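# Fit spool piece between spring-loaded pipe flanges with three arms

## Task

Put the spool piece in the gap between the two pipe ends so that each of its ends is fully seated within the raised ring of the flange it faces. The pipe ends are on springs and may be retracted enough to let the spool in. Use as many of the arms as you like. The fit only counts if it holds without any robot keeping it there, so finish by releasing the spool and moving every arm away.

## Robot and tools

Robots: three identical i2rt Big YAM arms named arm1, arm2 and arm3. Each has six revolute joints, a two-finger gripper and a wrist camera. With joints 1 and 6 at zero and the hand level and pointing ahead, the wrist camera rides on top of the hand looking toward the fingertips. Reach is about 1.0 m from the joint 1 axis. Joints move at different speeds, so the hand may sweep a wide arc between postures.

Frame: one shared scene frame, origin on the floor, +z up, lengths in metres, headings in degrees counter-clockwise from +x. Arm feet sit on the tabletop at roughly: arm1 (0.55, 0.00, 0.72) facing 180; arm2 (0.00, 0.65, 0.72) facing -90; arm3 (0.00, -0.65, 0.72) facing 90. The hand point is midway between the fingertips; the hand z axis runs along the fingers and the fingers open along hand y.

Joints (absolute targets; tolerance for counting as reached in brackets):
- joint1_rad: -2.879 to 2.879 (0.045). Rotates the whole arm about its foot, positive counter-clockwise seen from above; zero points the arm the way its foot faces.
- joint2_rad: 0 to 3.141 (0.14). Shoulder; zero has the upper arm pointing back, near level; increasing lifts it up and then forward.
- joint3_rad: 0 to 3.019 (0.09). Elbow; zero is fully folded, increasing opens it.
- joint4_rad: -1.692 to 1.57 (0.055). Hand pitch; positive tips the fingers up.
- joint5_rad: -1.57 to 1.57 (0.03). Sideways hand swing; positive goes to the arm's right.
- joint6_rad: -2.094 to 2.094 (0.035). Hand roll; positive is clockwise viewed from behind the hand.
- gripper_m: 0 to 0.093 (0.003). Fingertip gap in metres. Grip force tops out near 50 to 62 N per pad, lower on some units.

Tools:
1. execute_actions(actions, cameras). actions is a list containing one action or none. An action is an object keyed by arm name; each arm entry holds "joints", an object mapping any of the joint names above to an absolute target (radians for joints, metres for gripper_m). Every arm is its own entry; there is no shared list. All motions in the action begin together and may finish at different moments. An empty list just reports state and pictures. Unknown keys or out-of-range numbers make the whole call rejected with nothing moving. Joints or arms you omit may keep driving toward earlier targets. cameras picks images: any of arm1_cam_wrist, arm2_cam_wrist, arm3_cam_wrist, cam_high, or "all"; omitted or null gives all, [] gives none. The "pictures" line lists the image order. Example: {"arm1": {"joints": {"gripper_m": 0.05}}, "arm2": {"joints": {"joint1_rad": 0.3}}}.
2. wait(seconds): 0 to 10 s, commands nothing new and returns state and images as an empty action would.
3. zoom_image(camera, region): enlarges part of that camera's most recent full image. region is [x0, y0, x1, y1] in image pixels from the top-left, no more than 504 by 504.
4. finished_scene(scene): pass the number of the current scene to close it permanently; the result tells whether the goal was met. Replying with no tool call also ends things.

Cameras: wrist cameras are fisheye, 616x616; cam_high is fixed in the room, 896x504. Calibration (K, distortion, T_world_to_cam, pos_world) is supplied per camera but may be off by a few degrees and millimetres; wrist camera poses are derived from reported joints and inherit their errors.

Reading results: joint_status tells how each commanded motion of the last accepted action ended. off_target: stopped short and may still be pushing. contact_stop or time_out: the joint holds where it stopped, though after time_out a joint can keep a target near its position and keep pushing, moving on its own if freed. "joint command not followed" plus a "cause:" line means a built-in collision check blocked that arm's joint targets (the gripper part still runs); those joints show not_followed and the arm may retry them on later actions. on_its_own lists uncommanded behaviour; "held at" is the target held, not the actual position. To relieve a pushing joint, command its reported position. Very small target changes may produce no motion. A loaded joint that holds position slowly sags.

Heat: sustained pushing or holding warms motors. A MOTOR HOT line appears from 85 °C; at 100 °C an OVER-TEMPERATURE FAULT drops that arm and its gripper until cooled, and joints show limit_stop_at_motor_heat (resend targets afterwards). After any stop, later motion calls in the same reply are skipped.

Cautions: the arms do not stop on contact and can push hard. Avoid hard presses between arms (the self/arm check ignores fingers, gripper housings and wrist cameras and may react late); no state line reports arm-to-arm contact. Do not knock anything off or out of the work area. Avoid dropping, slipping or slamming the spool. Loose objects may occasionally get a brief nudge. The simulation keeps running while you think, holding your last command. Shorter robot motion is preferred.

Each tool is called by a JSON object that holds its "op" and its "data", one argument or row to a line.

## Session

{"op": "execute_actions", "data": {
  "actions": []
}}

Scene clock: 0.00 s.
arm1.joint_positions: joint1_rad=+0.321 joint2_rad=+0.450 joint3_rad=+1.347 joint4_rad=-1.341 joint5_rad=-0.175 joint6_rad=+0.370 gripper_m=+0.094
arm1.joint_status: not commanded
arm1.hand: x=+0.3996 y=-0.0843 z=+1.3542 quat_wxyz=(-0.253, -0.843, -0.033, +0.473) (m; scene frame)
arm2.joint_positions: joint1_rad=+0.206 joint2_rad=+0.616 joint3_rad=+1.425 joint4_rad=-1.475 joint5_rad=-0.272 joint6_rad=-0.096 gripper_m=+0.095
arm2.joint_status: not commanded
arm2.hand: x=+0.0840 y=+0.4561 z=+1.2629 quat_wxyz=(-0.405, -0.481, -0.753, +0.193) (m; scene frame)
arm3.joint_positions: joint1_rad=+0.316 joint2_rad=+0.517 joint3_rad=+1.363 joint4_rad=-1.331 joint5_rad=+0.237 joint6_rad=+0.084 gripper_m=+0.095
arm3.joint_status: not commanded
arm3.hand: x=-0.0117 y=-0.4563 z=+1.3085 quat_wxyz=(-0.378, +0.614, -0.589, -0.365) (m; scene frame)
pictures: arm1_cam_wrist, arm2_cam_wrist, arm3_cam_wrist, cam_high
camera_calibration (this result's frames):
arm1_cam_wrist: T_world_to_cam=[[-0.292905, 0.872233, -0.391684, 0.720138], [0.902026, 0.116216, -0.415744, 0.215664], [-0.317105, -0.475083, -0.820817, 1.32476], [0, 0, 0, 1]] pos_world=[0.436487, -0.02382, 1.45912]
arm2_cam_wrist: T_world_to_cam=[[-0.869454, -0.484483, -0.0965687, 0.416925], [-0.440034, 0.848361, -0.294369, 0.0249986], [0.224542, -0.213447, -0.950801, 1.39945], [0, 0, 0, 1]] pos_world=[0.0592626, 0.479493, 1.37822]
arm3_cam_wrist: T_world_to_cam=[[0.999161, 0.0284502, 0.0294761, -0.0131186], [0.0385785, -0.895509, -0.443369, 0.171095], [0.0137822, 0.444133, -0.895855, 1.49817], [0, 0, 0, 1]] pos_world=[-0.0141411, -0.511799, 1.41839]
Images, in order (width x height): arm1_cam_wrist 616x616, arm2_cam_wrist 616x616, arm3_cam_wrist 616x616, cam_high 896x504.

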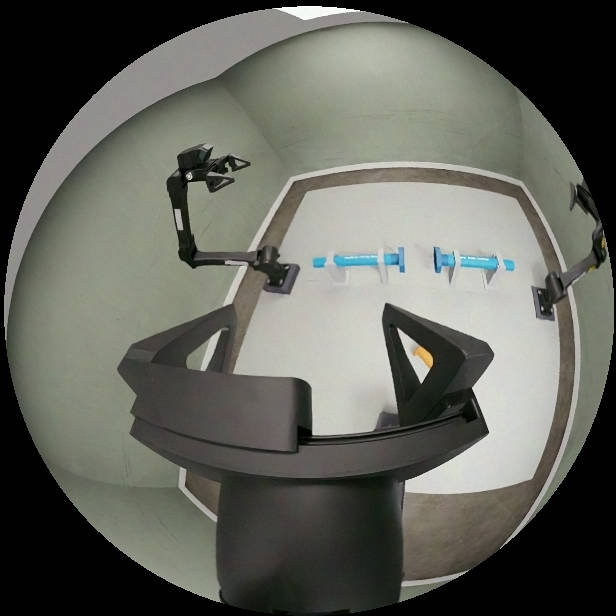

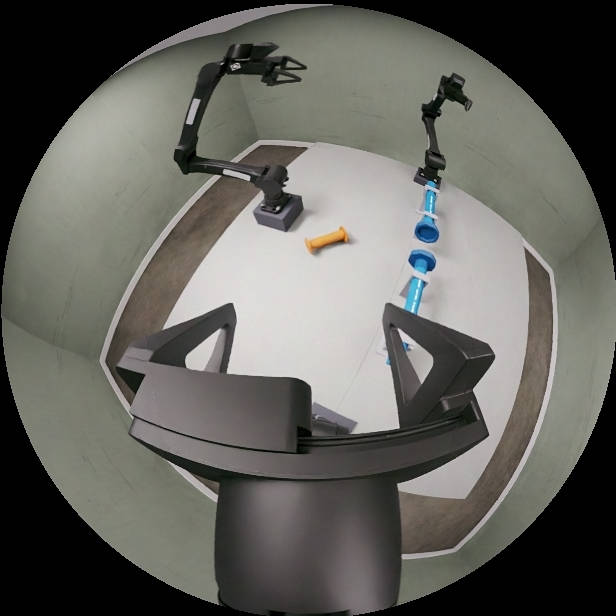

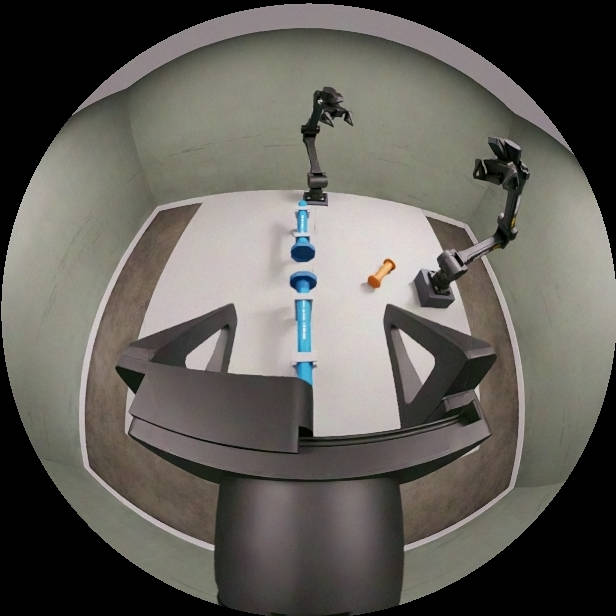

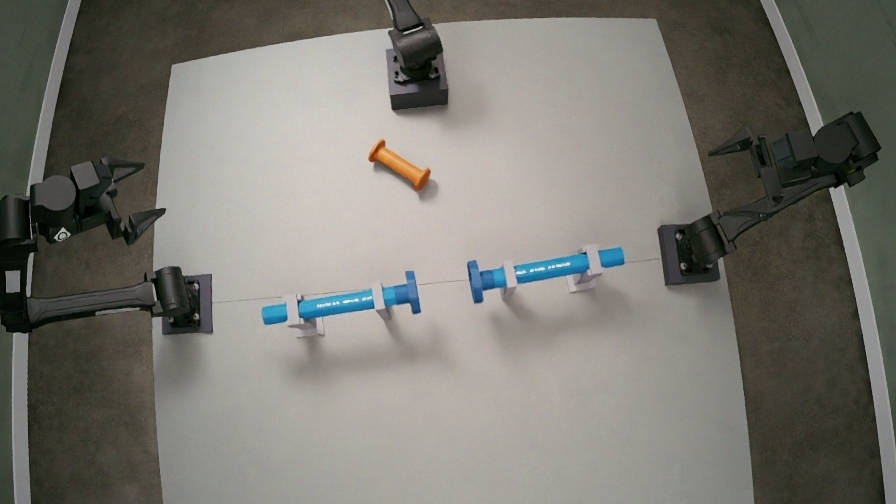

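{"op": "zoom_image", "data": {
  "camera": "cam_high",
  "region": [250,230,450,350]
}}

{"op": "zoom_image", "data": {
  "camera": "cam_high",
  "region": [450,220,650,340]
}}

{"op": "zoom_image", "data": {
  "camera": "cam_high",
  "region": [340,120,460,210]
}}

Region (250, 230, 450, 350) of cam_high's 896x504 image, scaled by 2.520, with more detail than that image has; it fills the top 302 rows of this view, and the rest is white.

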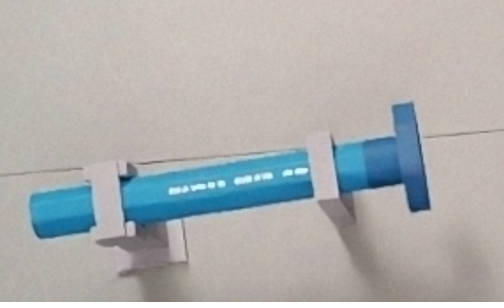

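Region (450, 220, 650, 340) of cam_high's 896x504 image, scaled by 2.520, with more detail than that image has; it fills the top 302 rows of this view, and the rest is white.

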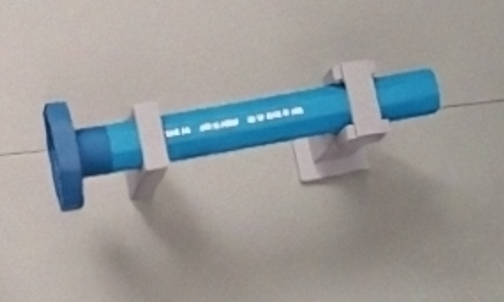

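Region (340, 120, 460, 210) of cam_high's 896x504 image, scaled by 4.200, with more detail than that image has; it fills the top 378 rows of this view, and the rest is white.

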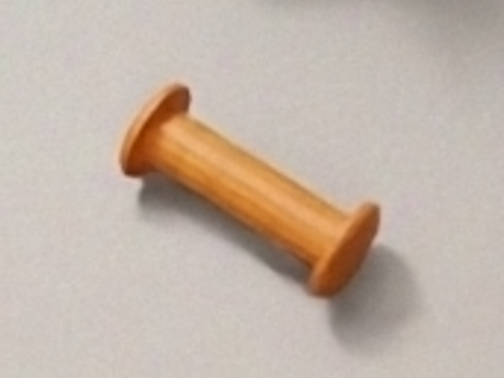

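{"op": "execute_actions", "data": {
  "actions": [
    {"arm1":{"joints":{"joint1_rad":-0.223,"joint2_rad":1.21,"joint3_rad":0.59,"joint4_rad":-0.93,"joint5_rad":0,"joint6_rad":2.07,"gripper_m":0.085}},"arm2":{"joints":{"joint1_rad":-0.128,"joint2_rad":1.59,"joint3_rad":1.375,"joint4_rad":-1.33,"joint5_rad":0,"joint6_rad":-0.187,"gripper_m":0.078}},"arm3":{"joints":{"joint1_rad":0.092,"joint2_rad":1.455,"joint3_rad":1.135,"joint4_rad":-1.225,"joint5_rad":0,"joint6_rad":-0.005,"gripper_m":0.078}}}
  ]
}}

Scene clock: 8.13 s.
arm1.joint_positions: joint1_rad=-0.221 joint2_rad=+1.204 joint3_rad=+0.590 joint4_rad=-0.938 joint5_rad=-0.001 joint6_rad=+2.061 gripper_m=+0.085
arm1.joint_status: all done
arm1.hand: x=+0.2892 y=+0.0545 z=+0.8464 quat_wxyz=(-0.007, -0.424, +0.906, +0.006) (m; scene frame)
arm2.joint_positions: joint1_rad=-0.119 joint2_rad=+1.598 joint3_rad=+1.364 joint4_rad=-1.338 joint5_rad=-0.003 joint6_rad=-0.179 gripper_m=+0.078
arm2.joint_status: all done
arm2.hand: x=-0.0551 y=+0.1807 z=+0.8998 quat_wxyz=(+0.000, -0.684, -0.729, -0.006) (m; scene frame)
arm3.joint_positions: joint1_rad=+0.101 joint2_rad=+1.460 joint3_rad=+1.127 joint4_rad=-1.233 joint5_rad=+0.002 joint6_rad=+0.007 gripper_m=+0.078
arm3.joint_status: all done
arm3.hand: x=-0.0212 y=-0.2418 z=+0.9031 quat_wxyz=(-0.004, +0.724, -0.690, -0.003) (m; scene frame)
pictures: arm1_cam_wrist, arm2_cam_wrist, arm3_cam_wrist, cam_high
camera_calibration (this result's frames):
arm1_cam_wrist: T_world_to_cam=[[0.769353, -0.638694, -0.0129003, -0.177599], [-0.510994, -0.627397, 0.587587, -0.312073], [-0.383382, -0.44547, -0.809058, 0.946512], [0, 0, 0, 1]] pos_world=[0.340045, 0.112418, 0.946862]
arm2_cam_wrist: T_world_to_cam=[[-0.996342, -0.0807434, -0.0279776, -0.0141515], [-0.0815412, 0.800404, 0.593889, -0.680333], [-0.0255592, 0.593998, -0.80406, 0.734899], [0, 0, 0, 1]] pos_world=[-0.0507915, 0.10687, 0.99455]
arm3_cam_wrist: T_world_to_cam=[[0.998877, 0.0467774, -0.00750642, 0.0400399], [0.0421117, -0.804084, 0.593022, -0.730036], [0.0217042, -0.592673, -0.805151, 0.707371], [0, 0, 0, 1]] pos_world=[-0.0246048, -0.169644, 1.00277]
Images, in order (width x height): arm1_cam_wrist 616x616, arm2_cam_wrist 616x616, arm3_cam_wrist 616x616, cam_high 896x504.

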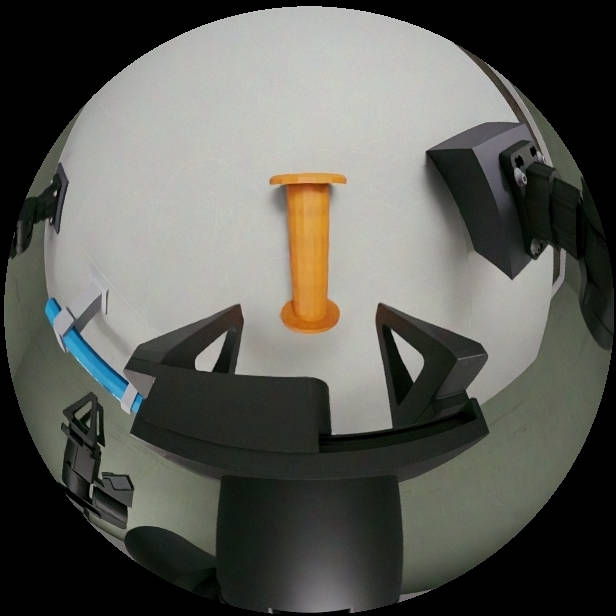

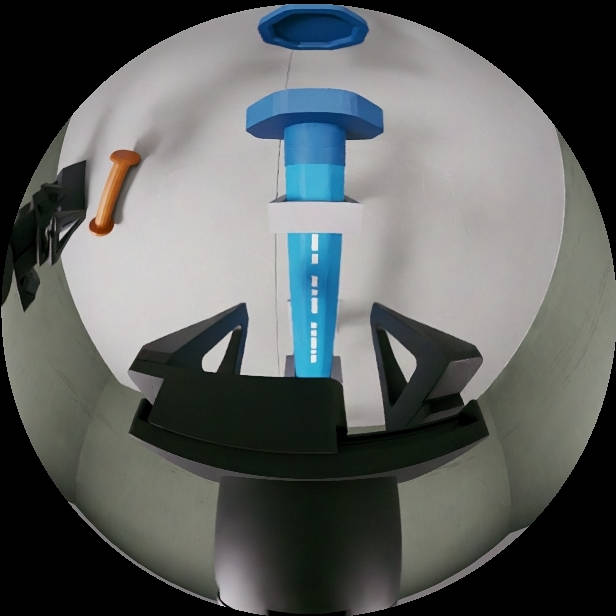

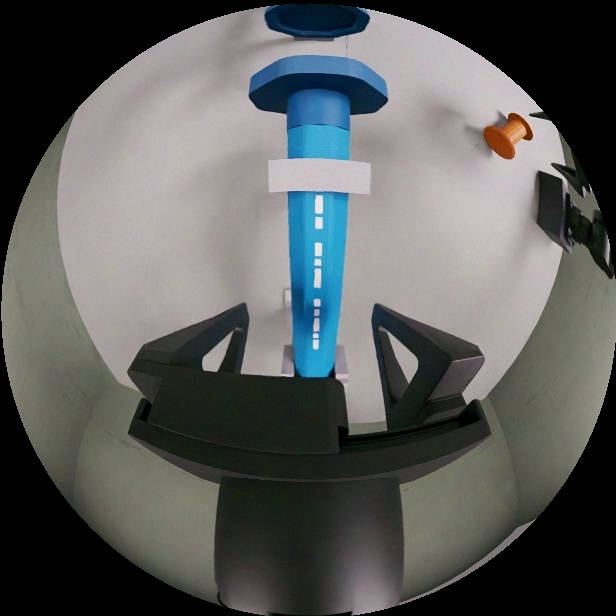

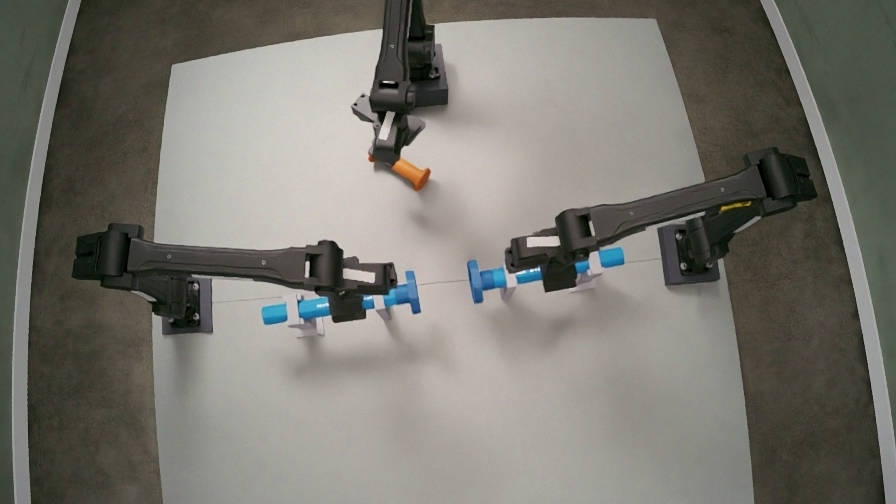

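{"op": "execute_actions", "data": {
  "actions": [
    {"arm1":{"joints":{"joint2_rad":1.33,"joint3_rad":0.543,"joint4_rad":-0.766}},"arm2":{"joints":{"joint1_rad":-0.135,"joint2_rad":1.672,"joint3_rad":1.222,"joint4_rad":-1.10}},"arm3":{"joints":{"joint1_rad":0.084,"joint2_rad":1.57,"joint3_rad":0.992,"joint4_rad":-0.973}}}
  ]
}}

Scene clock: 10.33 s.
arm1.joint_positions: joint1_rad=-0.221 joint2_rad=+1.334 joint3_rad=+0.545 joint4_rad=-0.774 joint5_rad=-0.001 joint6_rad=+2.061 gripper_m=+0.085
arm1.joint_status: all done
arm1.hand: x=+0.2856 y=+0.0553 z=+0.8015 quat_wxyz=(-0.002, -0.424, +0.906, +0.002) (m; scene frame)
arm2.joint_positions: joint1_rad=-0.119 joint2_rad=+1.682 joint3_rad=+1.213 joint4_rad=-1.113 joint5_rad=-0.003 joint6_rad=-0.179 gripper_m=+0.078
arm2.joint_status: all done
arm2.hand: x=-0.0543 y=+0.1831 z=+0.8081 quat_wxyz=(+0.002, -0.684, -0.729, -0.010) (m; scene frame)
arm3.joint_positions: joint1_rad=+0.098 joint2_rad=+1.577 joint3_rad=+0.984 joint4_rad=-0.984 joint5_rad=+0.002 joint6_rad=+0.007 gripper_m=+0.078
arm3.joint_status: all done
arm3.hand: x=-0.0198 y=-0.2432 z=+0.8089 quat_wxyz=(-0.001, +0.723, -0.691, +0.001) (m; scene frame)
pictures: arm1_cam_wrist, arm2_cam_wrist, arm3_cam_wrist, cam_high
camera_calibration (this result's frames):
arm1_cam_wrist: T_world_to_cam=[[0.769182, -0.639023, -0.00278906, -0.182928], [-0.517805, -0.62582, 0.583289, -0.281698], [-0.374481, -0.447212, -0.81226, 0.909317], [0, 0, 0, 1]] pos_world=[0.335362, 0.11347, 0.902402]
arm2_cam_wrist: T_world_to_cam=[[-0.996307, -0.0805198, -0.0298311, -0.0142956], [-0.0822349, 0.794738, 0.601356, -0.632811], [-0.0247132, 0.601588, -0.798424, 0.653873], [0, 0, 0, 1]] pos_world=[-0.0501227, 0.108406, 0.902186]
arm3_cam_wrist: T_world_to_cam=[[0.999019, 0.0436506, -0.00744575, 0.0372843], [0.0393439, -0.797836, 0.601589, -0.680844], [0.0203192, -0.601292, -0.798771, 0.62338], [0, 0, 0, 1]] pos_world=[-0.0231273, -0.169996, 0.907804]
Images, in order (width x height): arm1_cam_wrist 616x616, arm2_cam_wrist 616x616, arm3_cam_wrist 616x616, cam_high 896x504.

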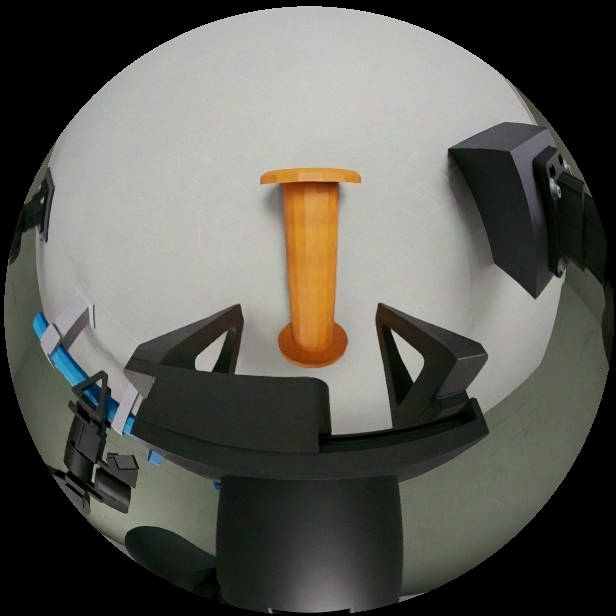

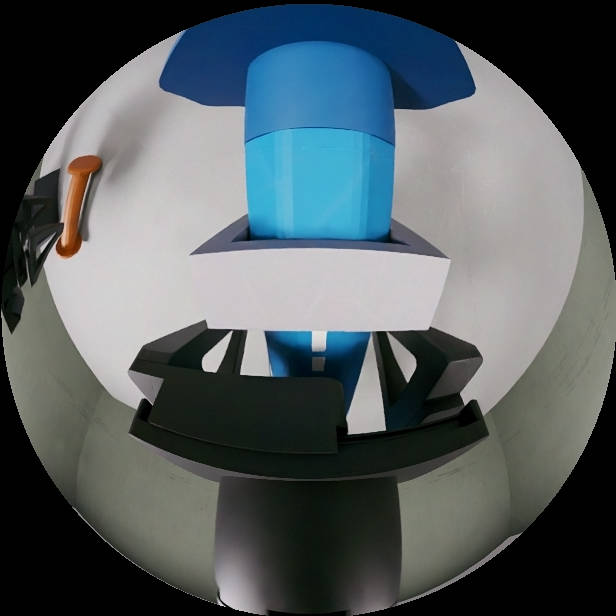

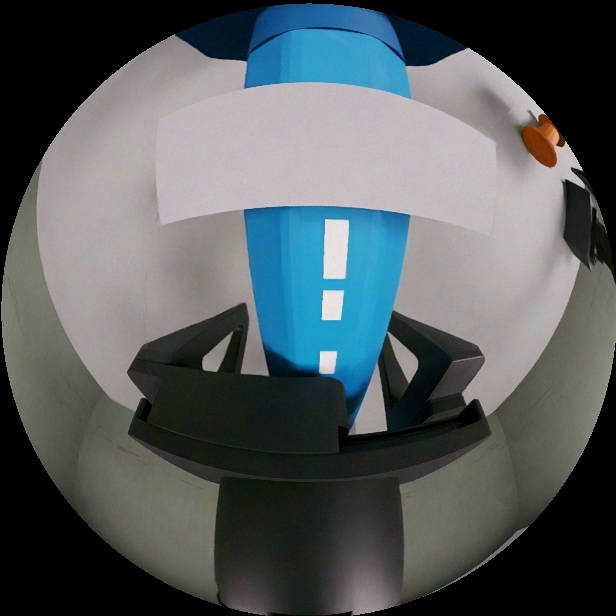

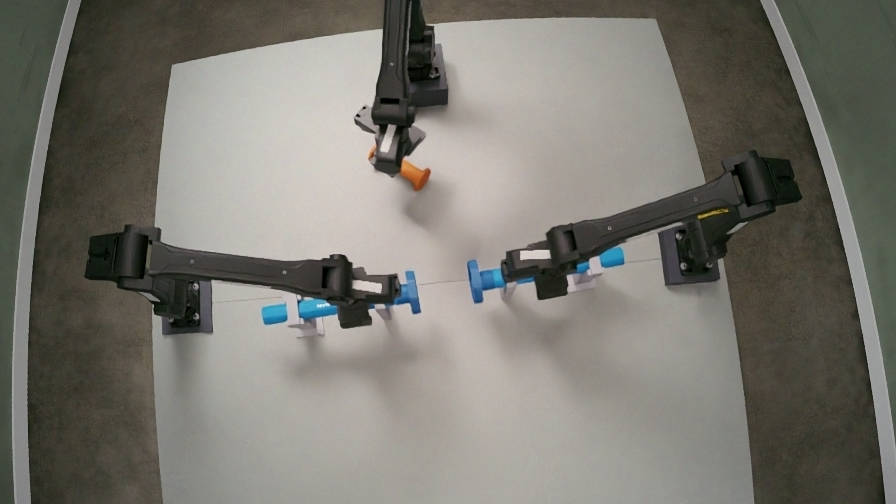

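{"op": "execute_actions", "data": {
  "actions": []
}}

Scene clock: 11.97 s.
arm1.joint_positions: joint1_rad=-0.221 joint2_rad=+1.334 joint3_rad=+0.545 joint4_rad=-0.774 joint5_rad=-0.001 joint6_rad=+2.061 gripper_m=+0.085
arm1.joint_status: all done
arm1.hand: x=+0.2856 y=+0.0553 z=+0.8015 quat_wxyz=(-0.002, -0.424, +0.906, +0.002) (m; scene frame)
arm2.joint_positions: joint1_rad=-0.119 joint2_rad=+1.682 joint3_rad=+1.213 joint4_rad=-1.113 joint5_rad=-0.003 joint6_rad=-0.179 gripper_m=+0.078
arm2.joint_status: all done
arm2.hand: x=-0.0543 y=+0.1831 z=+0.8081 quat_wxyz=(+0.002, -0.684, -0.729, -0.010) (m; scene frame)
arm3.joint_positions: joint1_rad=+0.098 joint2_rad=+1.577 joint3_rad=+0.984 joint4_rad=-0.984 joint5_rad=+0.002 joint6_rad=+0.007 gripper_m=+0.078
arm3.joint_status: all done
arm3.hand: x=-0.0198 y=-0.2432 z=+0.8089 quat_wxyz=(-0.001, +0.723, -0.691, +0.001) (m; scene frame)
pictures: arm1_cam_wrist, arm2_cam_wrist, arm3_cam_wrist, cam_high
camera_calibration (this result's frames):
arm1_cam_wrist: T_world_to_cam=[[0.769182, -0.639023, -0.00278906, -0.182928], [-0.517805, -0.62582, 0.583289, -0.281698], [-0.374481, -0.447212, -0.81226, 0.909317], [0, 0, 0, 1]] pos_world=[0.335362, 0.11347, 0.902402]
arm2_cam_wrist: T_world_to_cam=[[-0.996307, -0.0805198, -0.0298311, -0.0142956], [-0.0822349, 0.794738, 0.601356, -0.632811], [-0.0247132, 0.601588, -0.798424, 0.653873], [0, 0, 0, 1]] pos_world=[-0.0501227, 0.108406, 0.902186]
arm3_cam_wrist: T_world_to_cam=[[0.999019, 0.0436506, -0.00744575, 0.0372843], [0.0393439, -0.797836, 0.601589, -0.680844], [0.0203192, -0.601292, -0.798771, 0.62338], [0, 0, 0, 1]] pos_world=[-0.0231273, -0.169996, 0.907804]
Images, in order (width x height): arm1_cam_wrist 616x616, arm2_cam_wrist 616x616, arm3_cam_wrist 616x616, cam_high 896x504.

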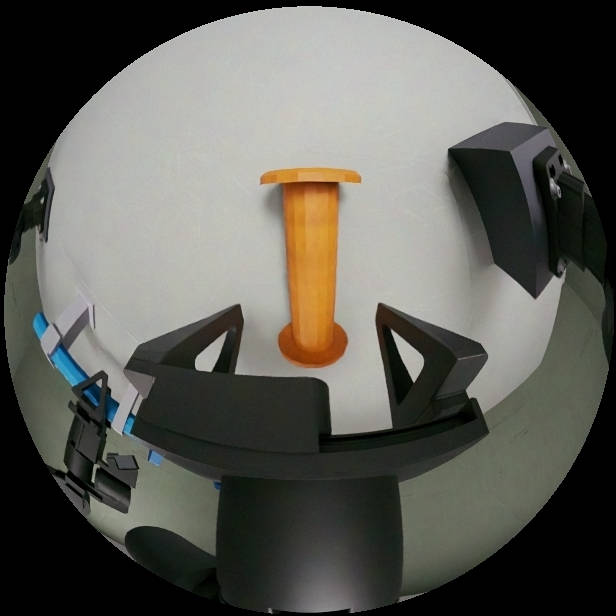

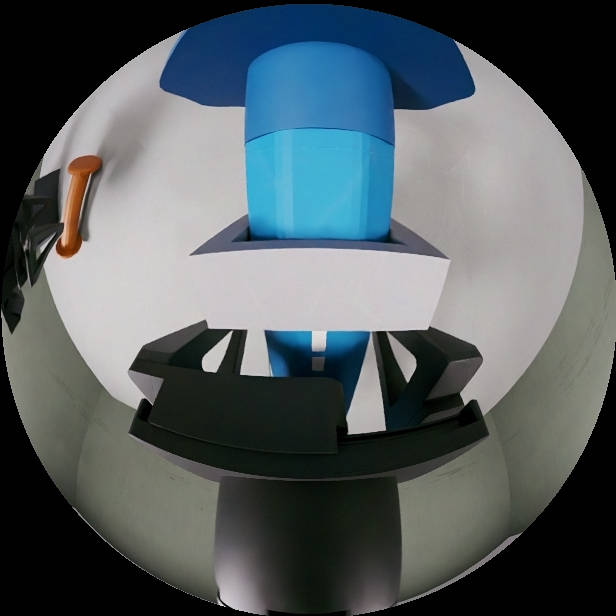

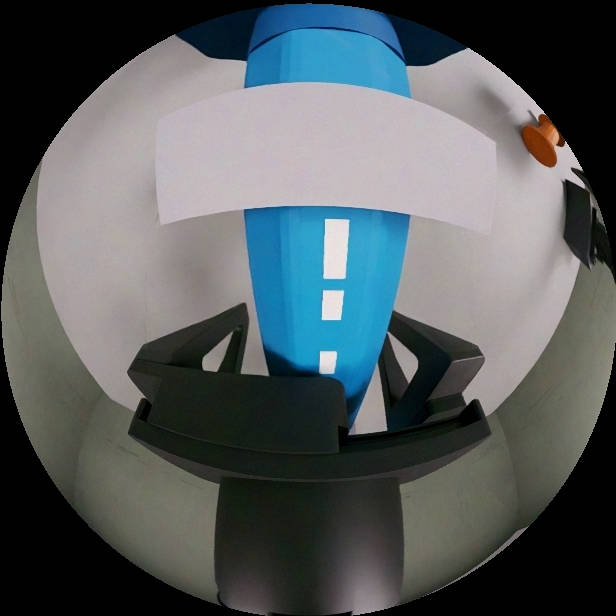

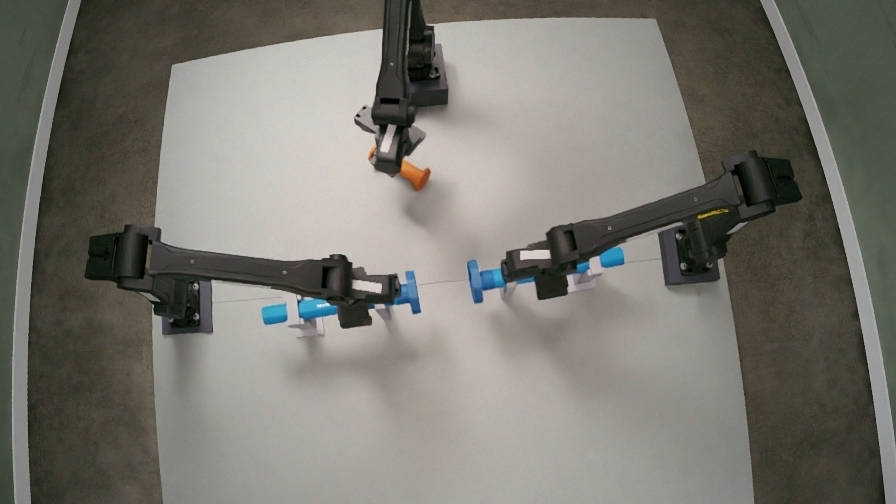

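{"op": "zoom_image", "data": {
  "camera": "arm3_cam_wrist",
  "region": [180, 180, 460, 440]
}}

{"op": "zoom_image", "data": {
  "camera": "cam_high",
  "region": [240, 220, 660, 360]
}}

Region (180, 180, 460, 440) of arm3_cam_wrist's 616x616 image, scaled by 1.800, with more detail than that image has; it fills the top 468 rows of this view, and the rest is white.

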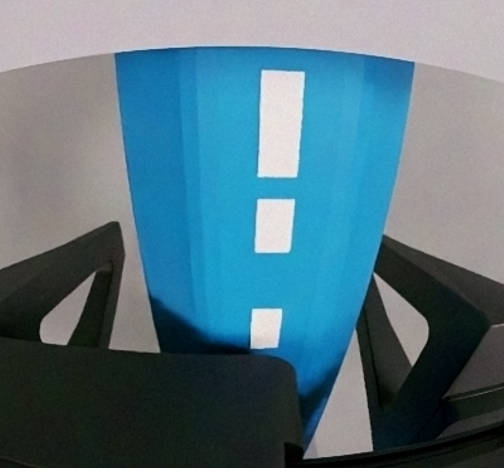

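Region (240, 220, 660, 360) of cam_high's 896x504 image, scaled by 1.200, with more detail than that image has.

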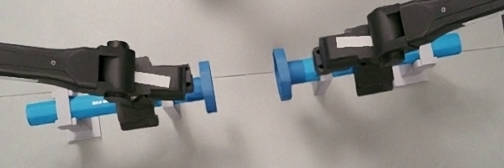

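{"op": "execute_actions", "data": {
  "actions": [
    {"arm1":{"joints":{"joint2_rad":1.482,"joint3_rad":0.495,"joint4_rad":-0.566}},"arm2":{"joints":{"joint2_rad":1.66,"joint3_rad":1.25,"joint4_rad":-1.158}},"arm3":{"joints":{"joint1_rad":0.076,"joint2_rad":1.535,"joint3_rad":1.035,"joint4_rad":-1.058}}}
  ]
}}

Scene clock: 14.97 s.
arm1.joint_positions: joint1_rad=-0.221 joint2_rad=+1.484 joint3_rad=+0.498 joint4_rad=-0.575 joint5_rad=-0.001 joint6_rad=+2.062 gripper_m=+0.085
arm1.joint_status: all done
arm1.hand: x=+0.2858 y=+0.0554 z=+0.7530 quat_wxyz=(-0.003, -0.423, +0.906, +0.003) (m; scene frame)
arm2.joint_positions: joint1_rad=-0.119 joint2_rad=+1.682 joint3_rad=+1.213 joint4_rad=-1.146 joint5_rad=-0.003 joint6_rad=-0.179 gripper_m=+0.078
arm2.joint_status: all done
arm2.hand: x=-0.0534 y=+0.1912 z=+0.8084 quat_wxyz=(+0.012, -0.684, -0.729, -0.023) (m; scene frame)
arm3.joint_positions: joint1_rad=+0.089 joint2_rad=+1.550 joint3_rad=+0.988 joint4_rad=-1.050 joint5_rad=+0.002 joint6_rad=+0.007 gripper_m=+0.078
arm3.joint_status: all done
arm3.hand: x=-0.0157 y=-0.2557 z=+0.8207 quat_wxyz=(+0.011, +0.719, -0.694, +0.013) (m; scene frame)
pictures: arm1_cam_wrist, arm2_cam_wrist, arm3_cam_wrist, cam_high
camera_calibration (this result's frames):
arm1_cam_wrist: T_world_to_cam=[[0.768934, -0.639312, -0.0044726, -0.18187], [-0.516951, -0.62585, 0.584014, -0.253982], [-0.376167, -0.446756, -0.811731, 0.870018], [0, 0, 0, 1]] pos_world=[0.335822, 0.113459, 0.853737]
arm2_cam_wrist: T_world_to_cam=[[-0.996167, -0.0796049, -0.0362625, -0.00767275], [-0.0847099, 0.774474, 0.626908, -0.656265], [-0.0218206, 0.627577, -0.778249, 0.628134], [0, 0, 0, 1]] pos_world=[-0.0495292, 0.113447, 0.899984]
arm3_cam_wrist: T_world_to_cam=[[0.999385, 0.0342377, -0.00761706, 0.0314676], [0.0314003, -0.776569, 0.629249, -0.71547], [0.0156289, -0.629101, -0.777166, 0.600308], [0, 0, 0, 1]] pos_world=[-0.0183644, -0.179034, 0.916987]
Images, in order (width x height): arm1_cam_wrist 616x616, arm2_cam_wrist 616x616, arm3_cam_wrist 616x616, cam_high 896x504.

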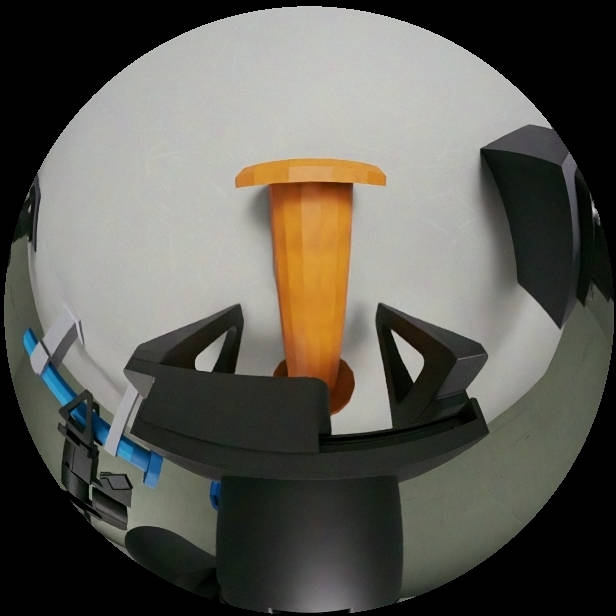

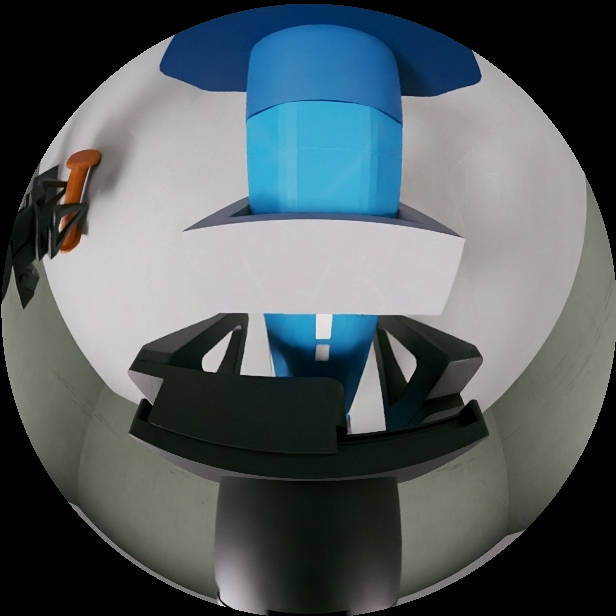

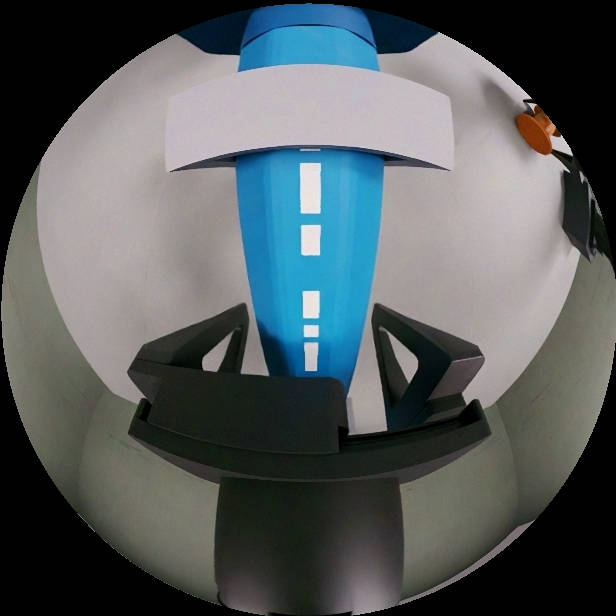

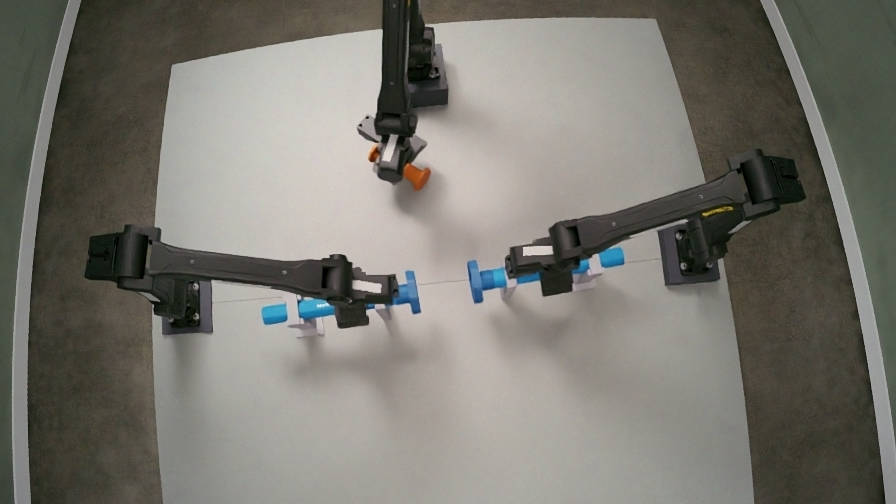

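{"op": "execute_actions", "data": {
  "actions": [
    {"arm1":{"joints":{"gripper_m":0.02}},"arm2":{"joints":{"joint1_rad":-0.135,"joint2_rad":1.645,"joint3_rad":1.275,"joint4_rad":-1.16}},"arm3":{"joints":{"gripper_m":0.02}}}
  ]
}}

Scene clock: 15.87 s.
arm1.joint_positions: joint1_rad=-0.221 joint2_rad=+1.484 joint3_rad=+0.498 joint4_rad=-0.574 joint5_rad=-0.001 joint6_rad=+2.063 gripper_m=+0.035
arm1.joint_status: gripper_m off_target (ended at +0.035, target +0.020)
arm1.hand: x=+0.2859 y=+0.0554 z=+0.7529 quat_wxyz=(-0.003, -0.423, +0.906, +0.003) (m; scene frame)
arm2.joint_positions: joint1_rad=-0.119 joint2_rad=+1.679 joint3_rad=+1.213 joint4_rad=-1.148 joint5_rad=-0.003 joint6_rad=-0.179 gripper_m=+0.078
arm2.joint_status: all done
arm2.hand: x=-0.0533 y=+0.1915 z=+0.8099 quat_wxyz=(+0.012, -0.684, -0.729, -0.023) (m; scene frame)
arm3.joint_positions: joint1_rad=+0.089 joint2_rad=+1.550 joint3_rad=+0.988 joint4_rad=-1.050 joint5_rad=+0.002 joint6_rad=+0.003 gripper_m=+0.038
arm3.joint_status: gripper_m off_target (ended at +0.038, target +0.020)
arm3.hand: x=-0.0154 y=-0.2557 z=+0.8207 quat_wxyz=(+0.011, +0.721, -0.693, +0.014) (m; scene frame)
pictures: arm1_cam_wrist, arm2_cam_wrist, arm3_cam_wrist, cam_high
camera_calibration (this result's frames):
arm1_cam_wrist: T_world_to_cam=[[0.768445, -0.639898, -0.00480689, -0.181471], [-0.517209, -0.625498, 0.584164, -0.253984], [-0.376812, -0.446412, -0.811622, 0.870044], [0, 0, 0, 1]] pos_world=[0.335931, 0.113408, 0.853643]
arm2_cam_wrist: T_world_to_cam=[[-0.996174, -0.0796516, -0.0359675, -0.00779953], [-0.0845941, 0.775424, 0.625748, -0.656682], [-0.0219518, 0.626397, -0.779195, 0.630131], [0, 0, 0, 1]] pos_world=[-0.0494886, 0.113874, 0.901633]
arm3_cam_wrist: T_world_to_cam=[[0.999263, 0.0376798, -0.00737248, 0.031929], [0.0339209, -0.776458, 0.629256, -0.715407], [0.0179858, -0.629042, -0.777163, 0.600359], [0, 0, 0, 1]] pos_world=[-0.0184361, -0.179036, 0.916987]
Images, in order (width x height): arm1_cam_wrist 616x616, arm2_cam_wrist 616x616, arm3_cam_wrist 616x616, cam_high 896x504.

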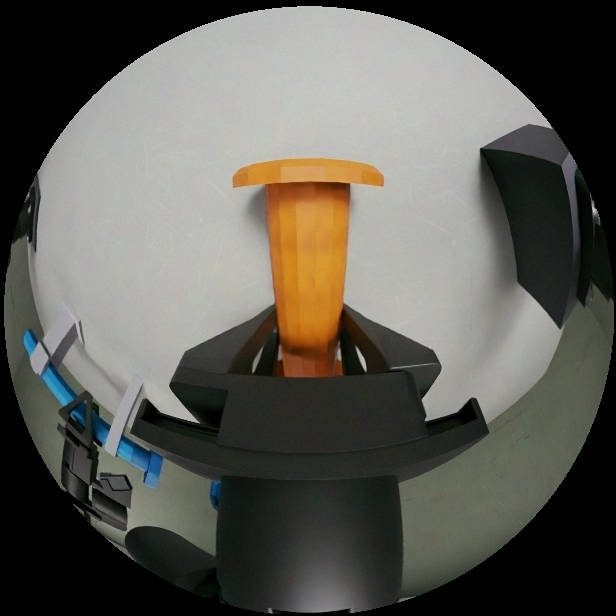

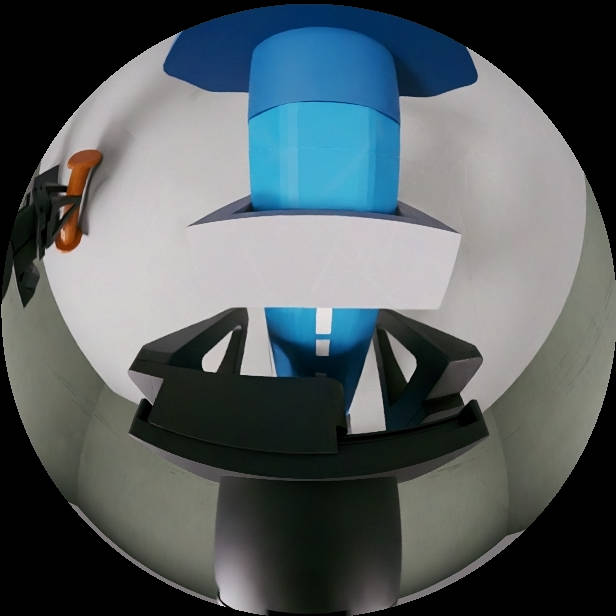

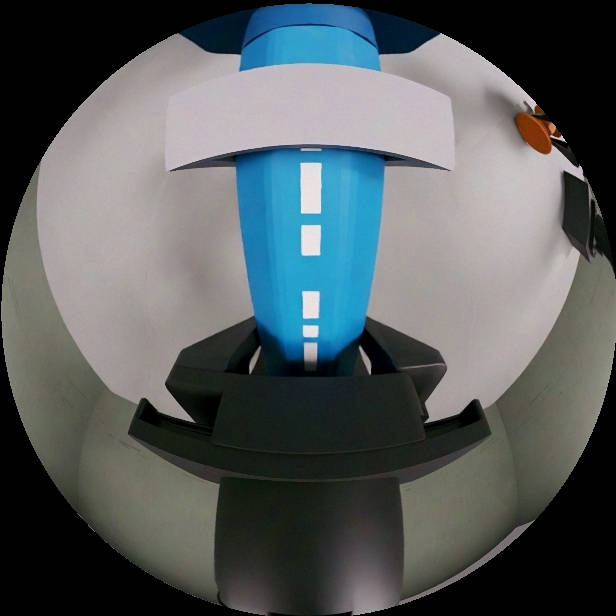

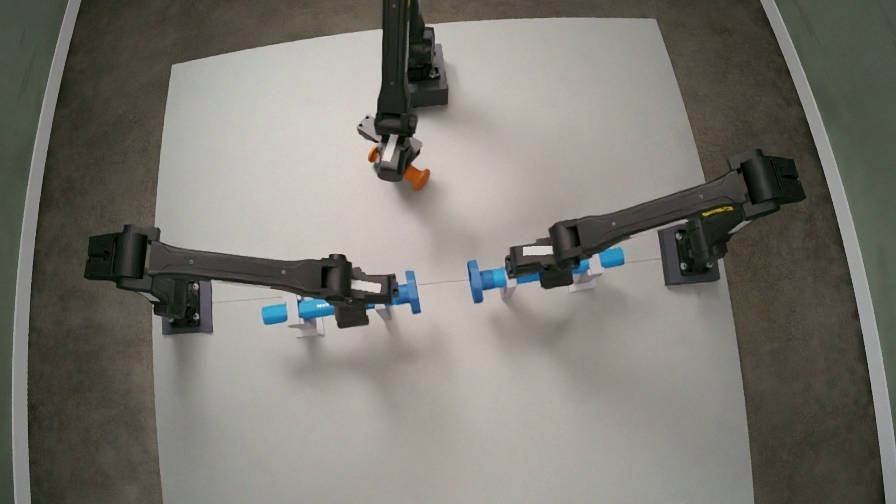

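{"op": "execute_actions", "data": {
  "actions": [
    {"arm1":{"joints":{"joint2_rad":1.085,"joint3_rad":0.80,"joint4_rad":-1.275}},"arm2":{"joints":{"joint1_rad":-0.152,"joint2_rad":1.625,"joint3_rad":1.26,"joint4_rad":-1.15}}}
  ]
}}

Scene clock: 17.77 s.
arm1.joint_positions: joint1_rad=-0.221 joint2_rad=+1.084 joint3_rad=+0.789 joint4_rad=-1.267 joint5_rad=-0.001 joint6_rad=+2.063 gripper_m=+0.035
arm1.joint_status: all done
arm1.hand: x=+0.2830 y=+0.0556 z=+0.9439 quat_wxyz=(-0.003, -0.423, +0.906, +0.003) (m; scene frame)
arm2.joint_positions: joint1_rad=-0.141 joint2_rad=+1.652 joint3_rad=+1.213 joint4_rad=-1.148 joint5_rad=-0.003 joint6_rad=-0.179 gripper_m=+0.078
arm2.joint_status: all done
arm2.hand: x=-0.0633 y=+0.1916 z=+0.8216 quat_wxyz=(+0.004, -0.692, -0.722, -0.012) (m; scene frame)
arm3.joint_positions: joint1_rad=+0.089 joint2_rad=+1.550 joint3_rad=+0.988 joint4_rad=-1.050 joint5_rad=+0.002 joint6_rad=+0.003 gripper_m=+0.038
arm3.joint_status: not commanded
arm3.hand: x=-0.0154 y=-0.2557 z=+0.8207 quat_wxyz=(+0.011, +0.721, -0.693, +0.014) (m; scene frame)
pictures: arm1_cam_wrist, arm2_cam_wrist, arm3_cam_wrist, cam_high
camera_calibration (this result's frames):
arm1_cam_wrist: T_world_to_cam=[[0.767961, -0.640487, -0.00345784, -0.179326], [-0.518559, -0.624916, 0.583589, -0.366009], [-0.375942, -0.446381, -0.812042, 1.02421], [0, 0, 0, 1]] pos_world=[0.332963, 0.113608, 1.04468]
arm2_cam_wrist: T_world_to_cam=[[-0.997782, -0.0590934, -0.0306519, -0.025739], [-0.0655769, 0.793267, 0.605332, -0.650305], [-0.011456, 0.605999, -0.795383, 0.656859], [0, 0, 0, 1]] pos_world=[-0.0608019, 0.116288, 0.915316]
arm3_cam_wrist: T_world_to_cam=[[0.999263, 0.0376798, -0.00737248, 0.031929], [0.0339209, -0.776458, 0.629256, -0.715407], [0.0179858, -0.629042, -0.777163, 0.600359], [0, 0, 0, 1]] pos_world=[-0.0184361, -0.179036, 0.916987]
Images, in order (width x height): arm1_cam_wrist 616x616, arm2_cam_wrist 616x616, arm3_cam_wrist 616x616, cam_high 896x504.

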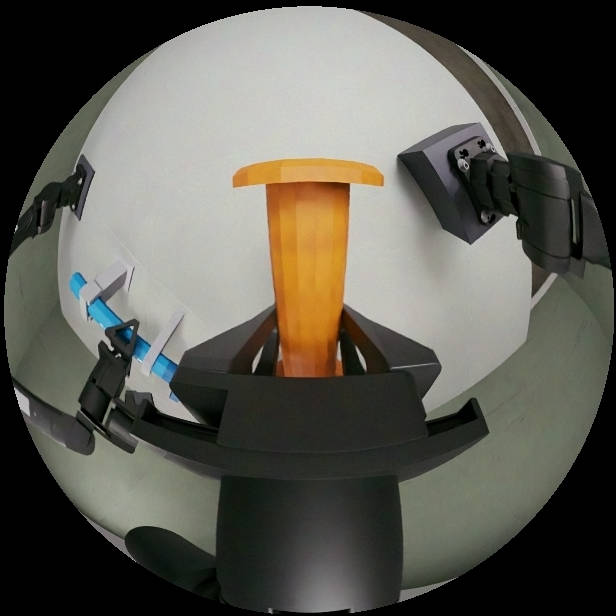

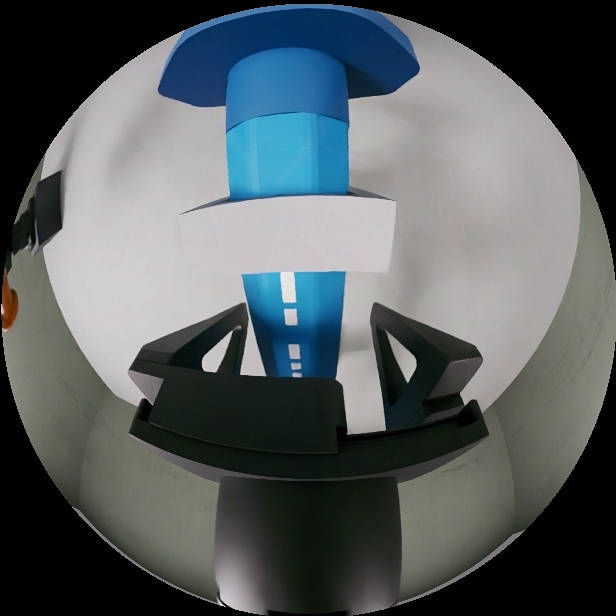

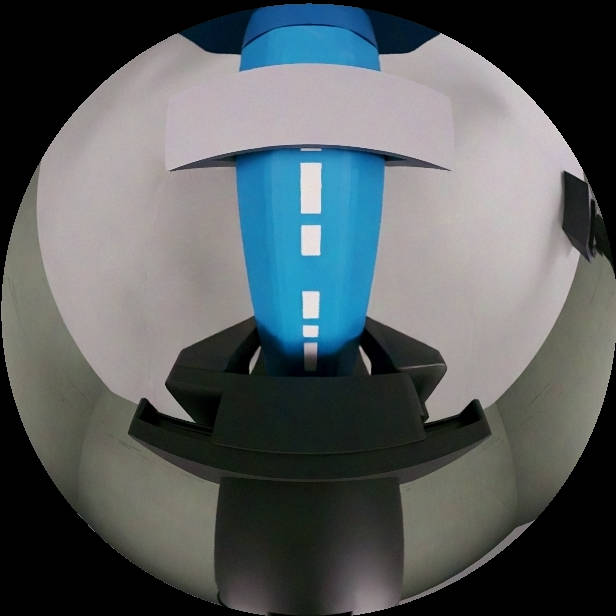

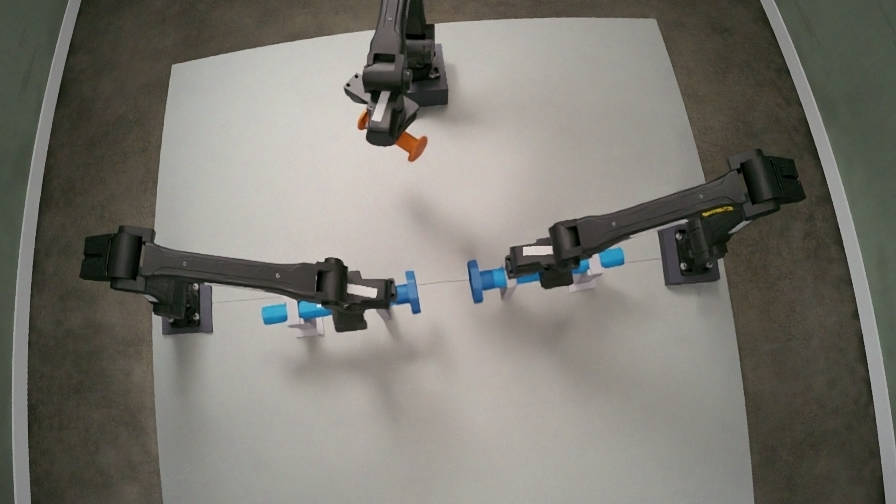

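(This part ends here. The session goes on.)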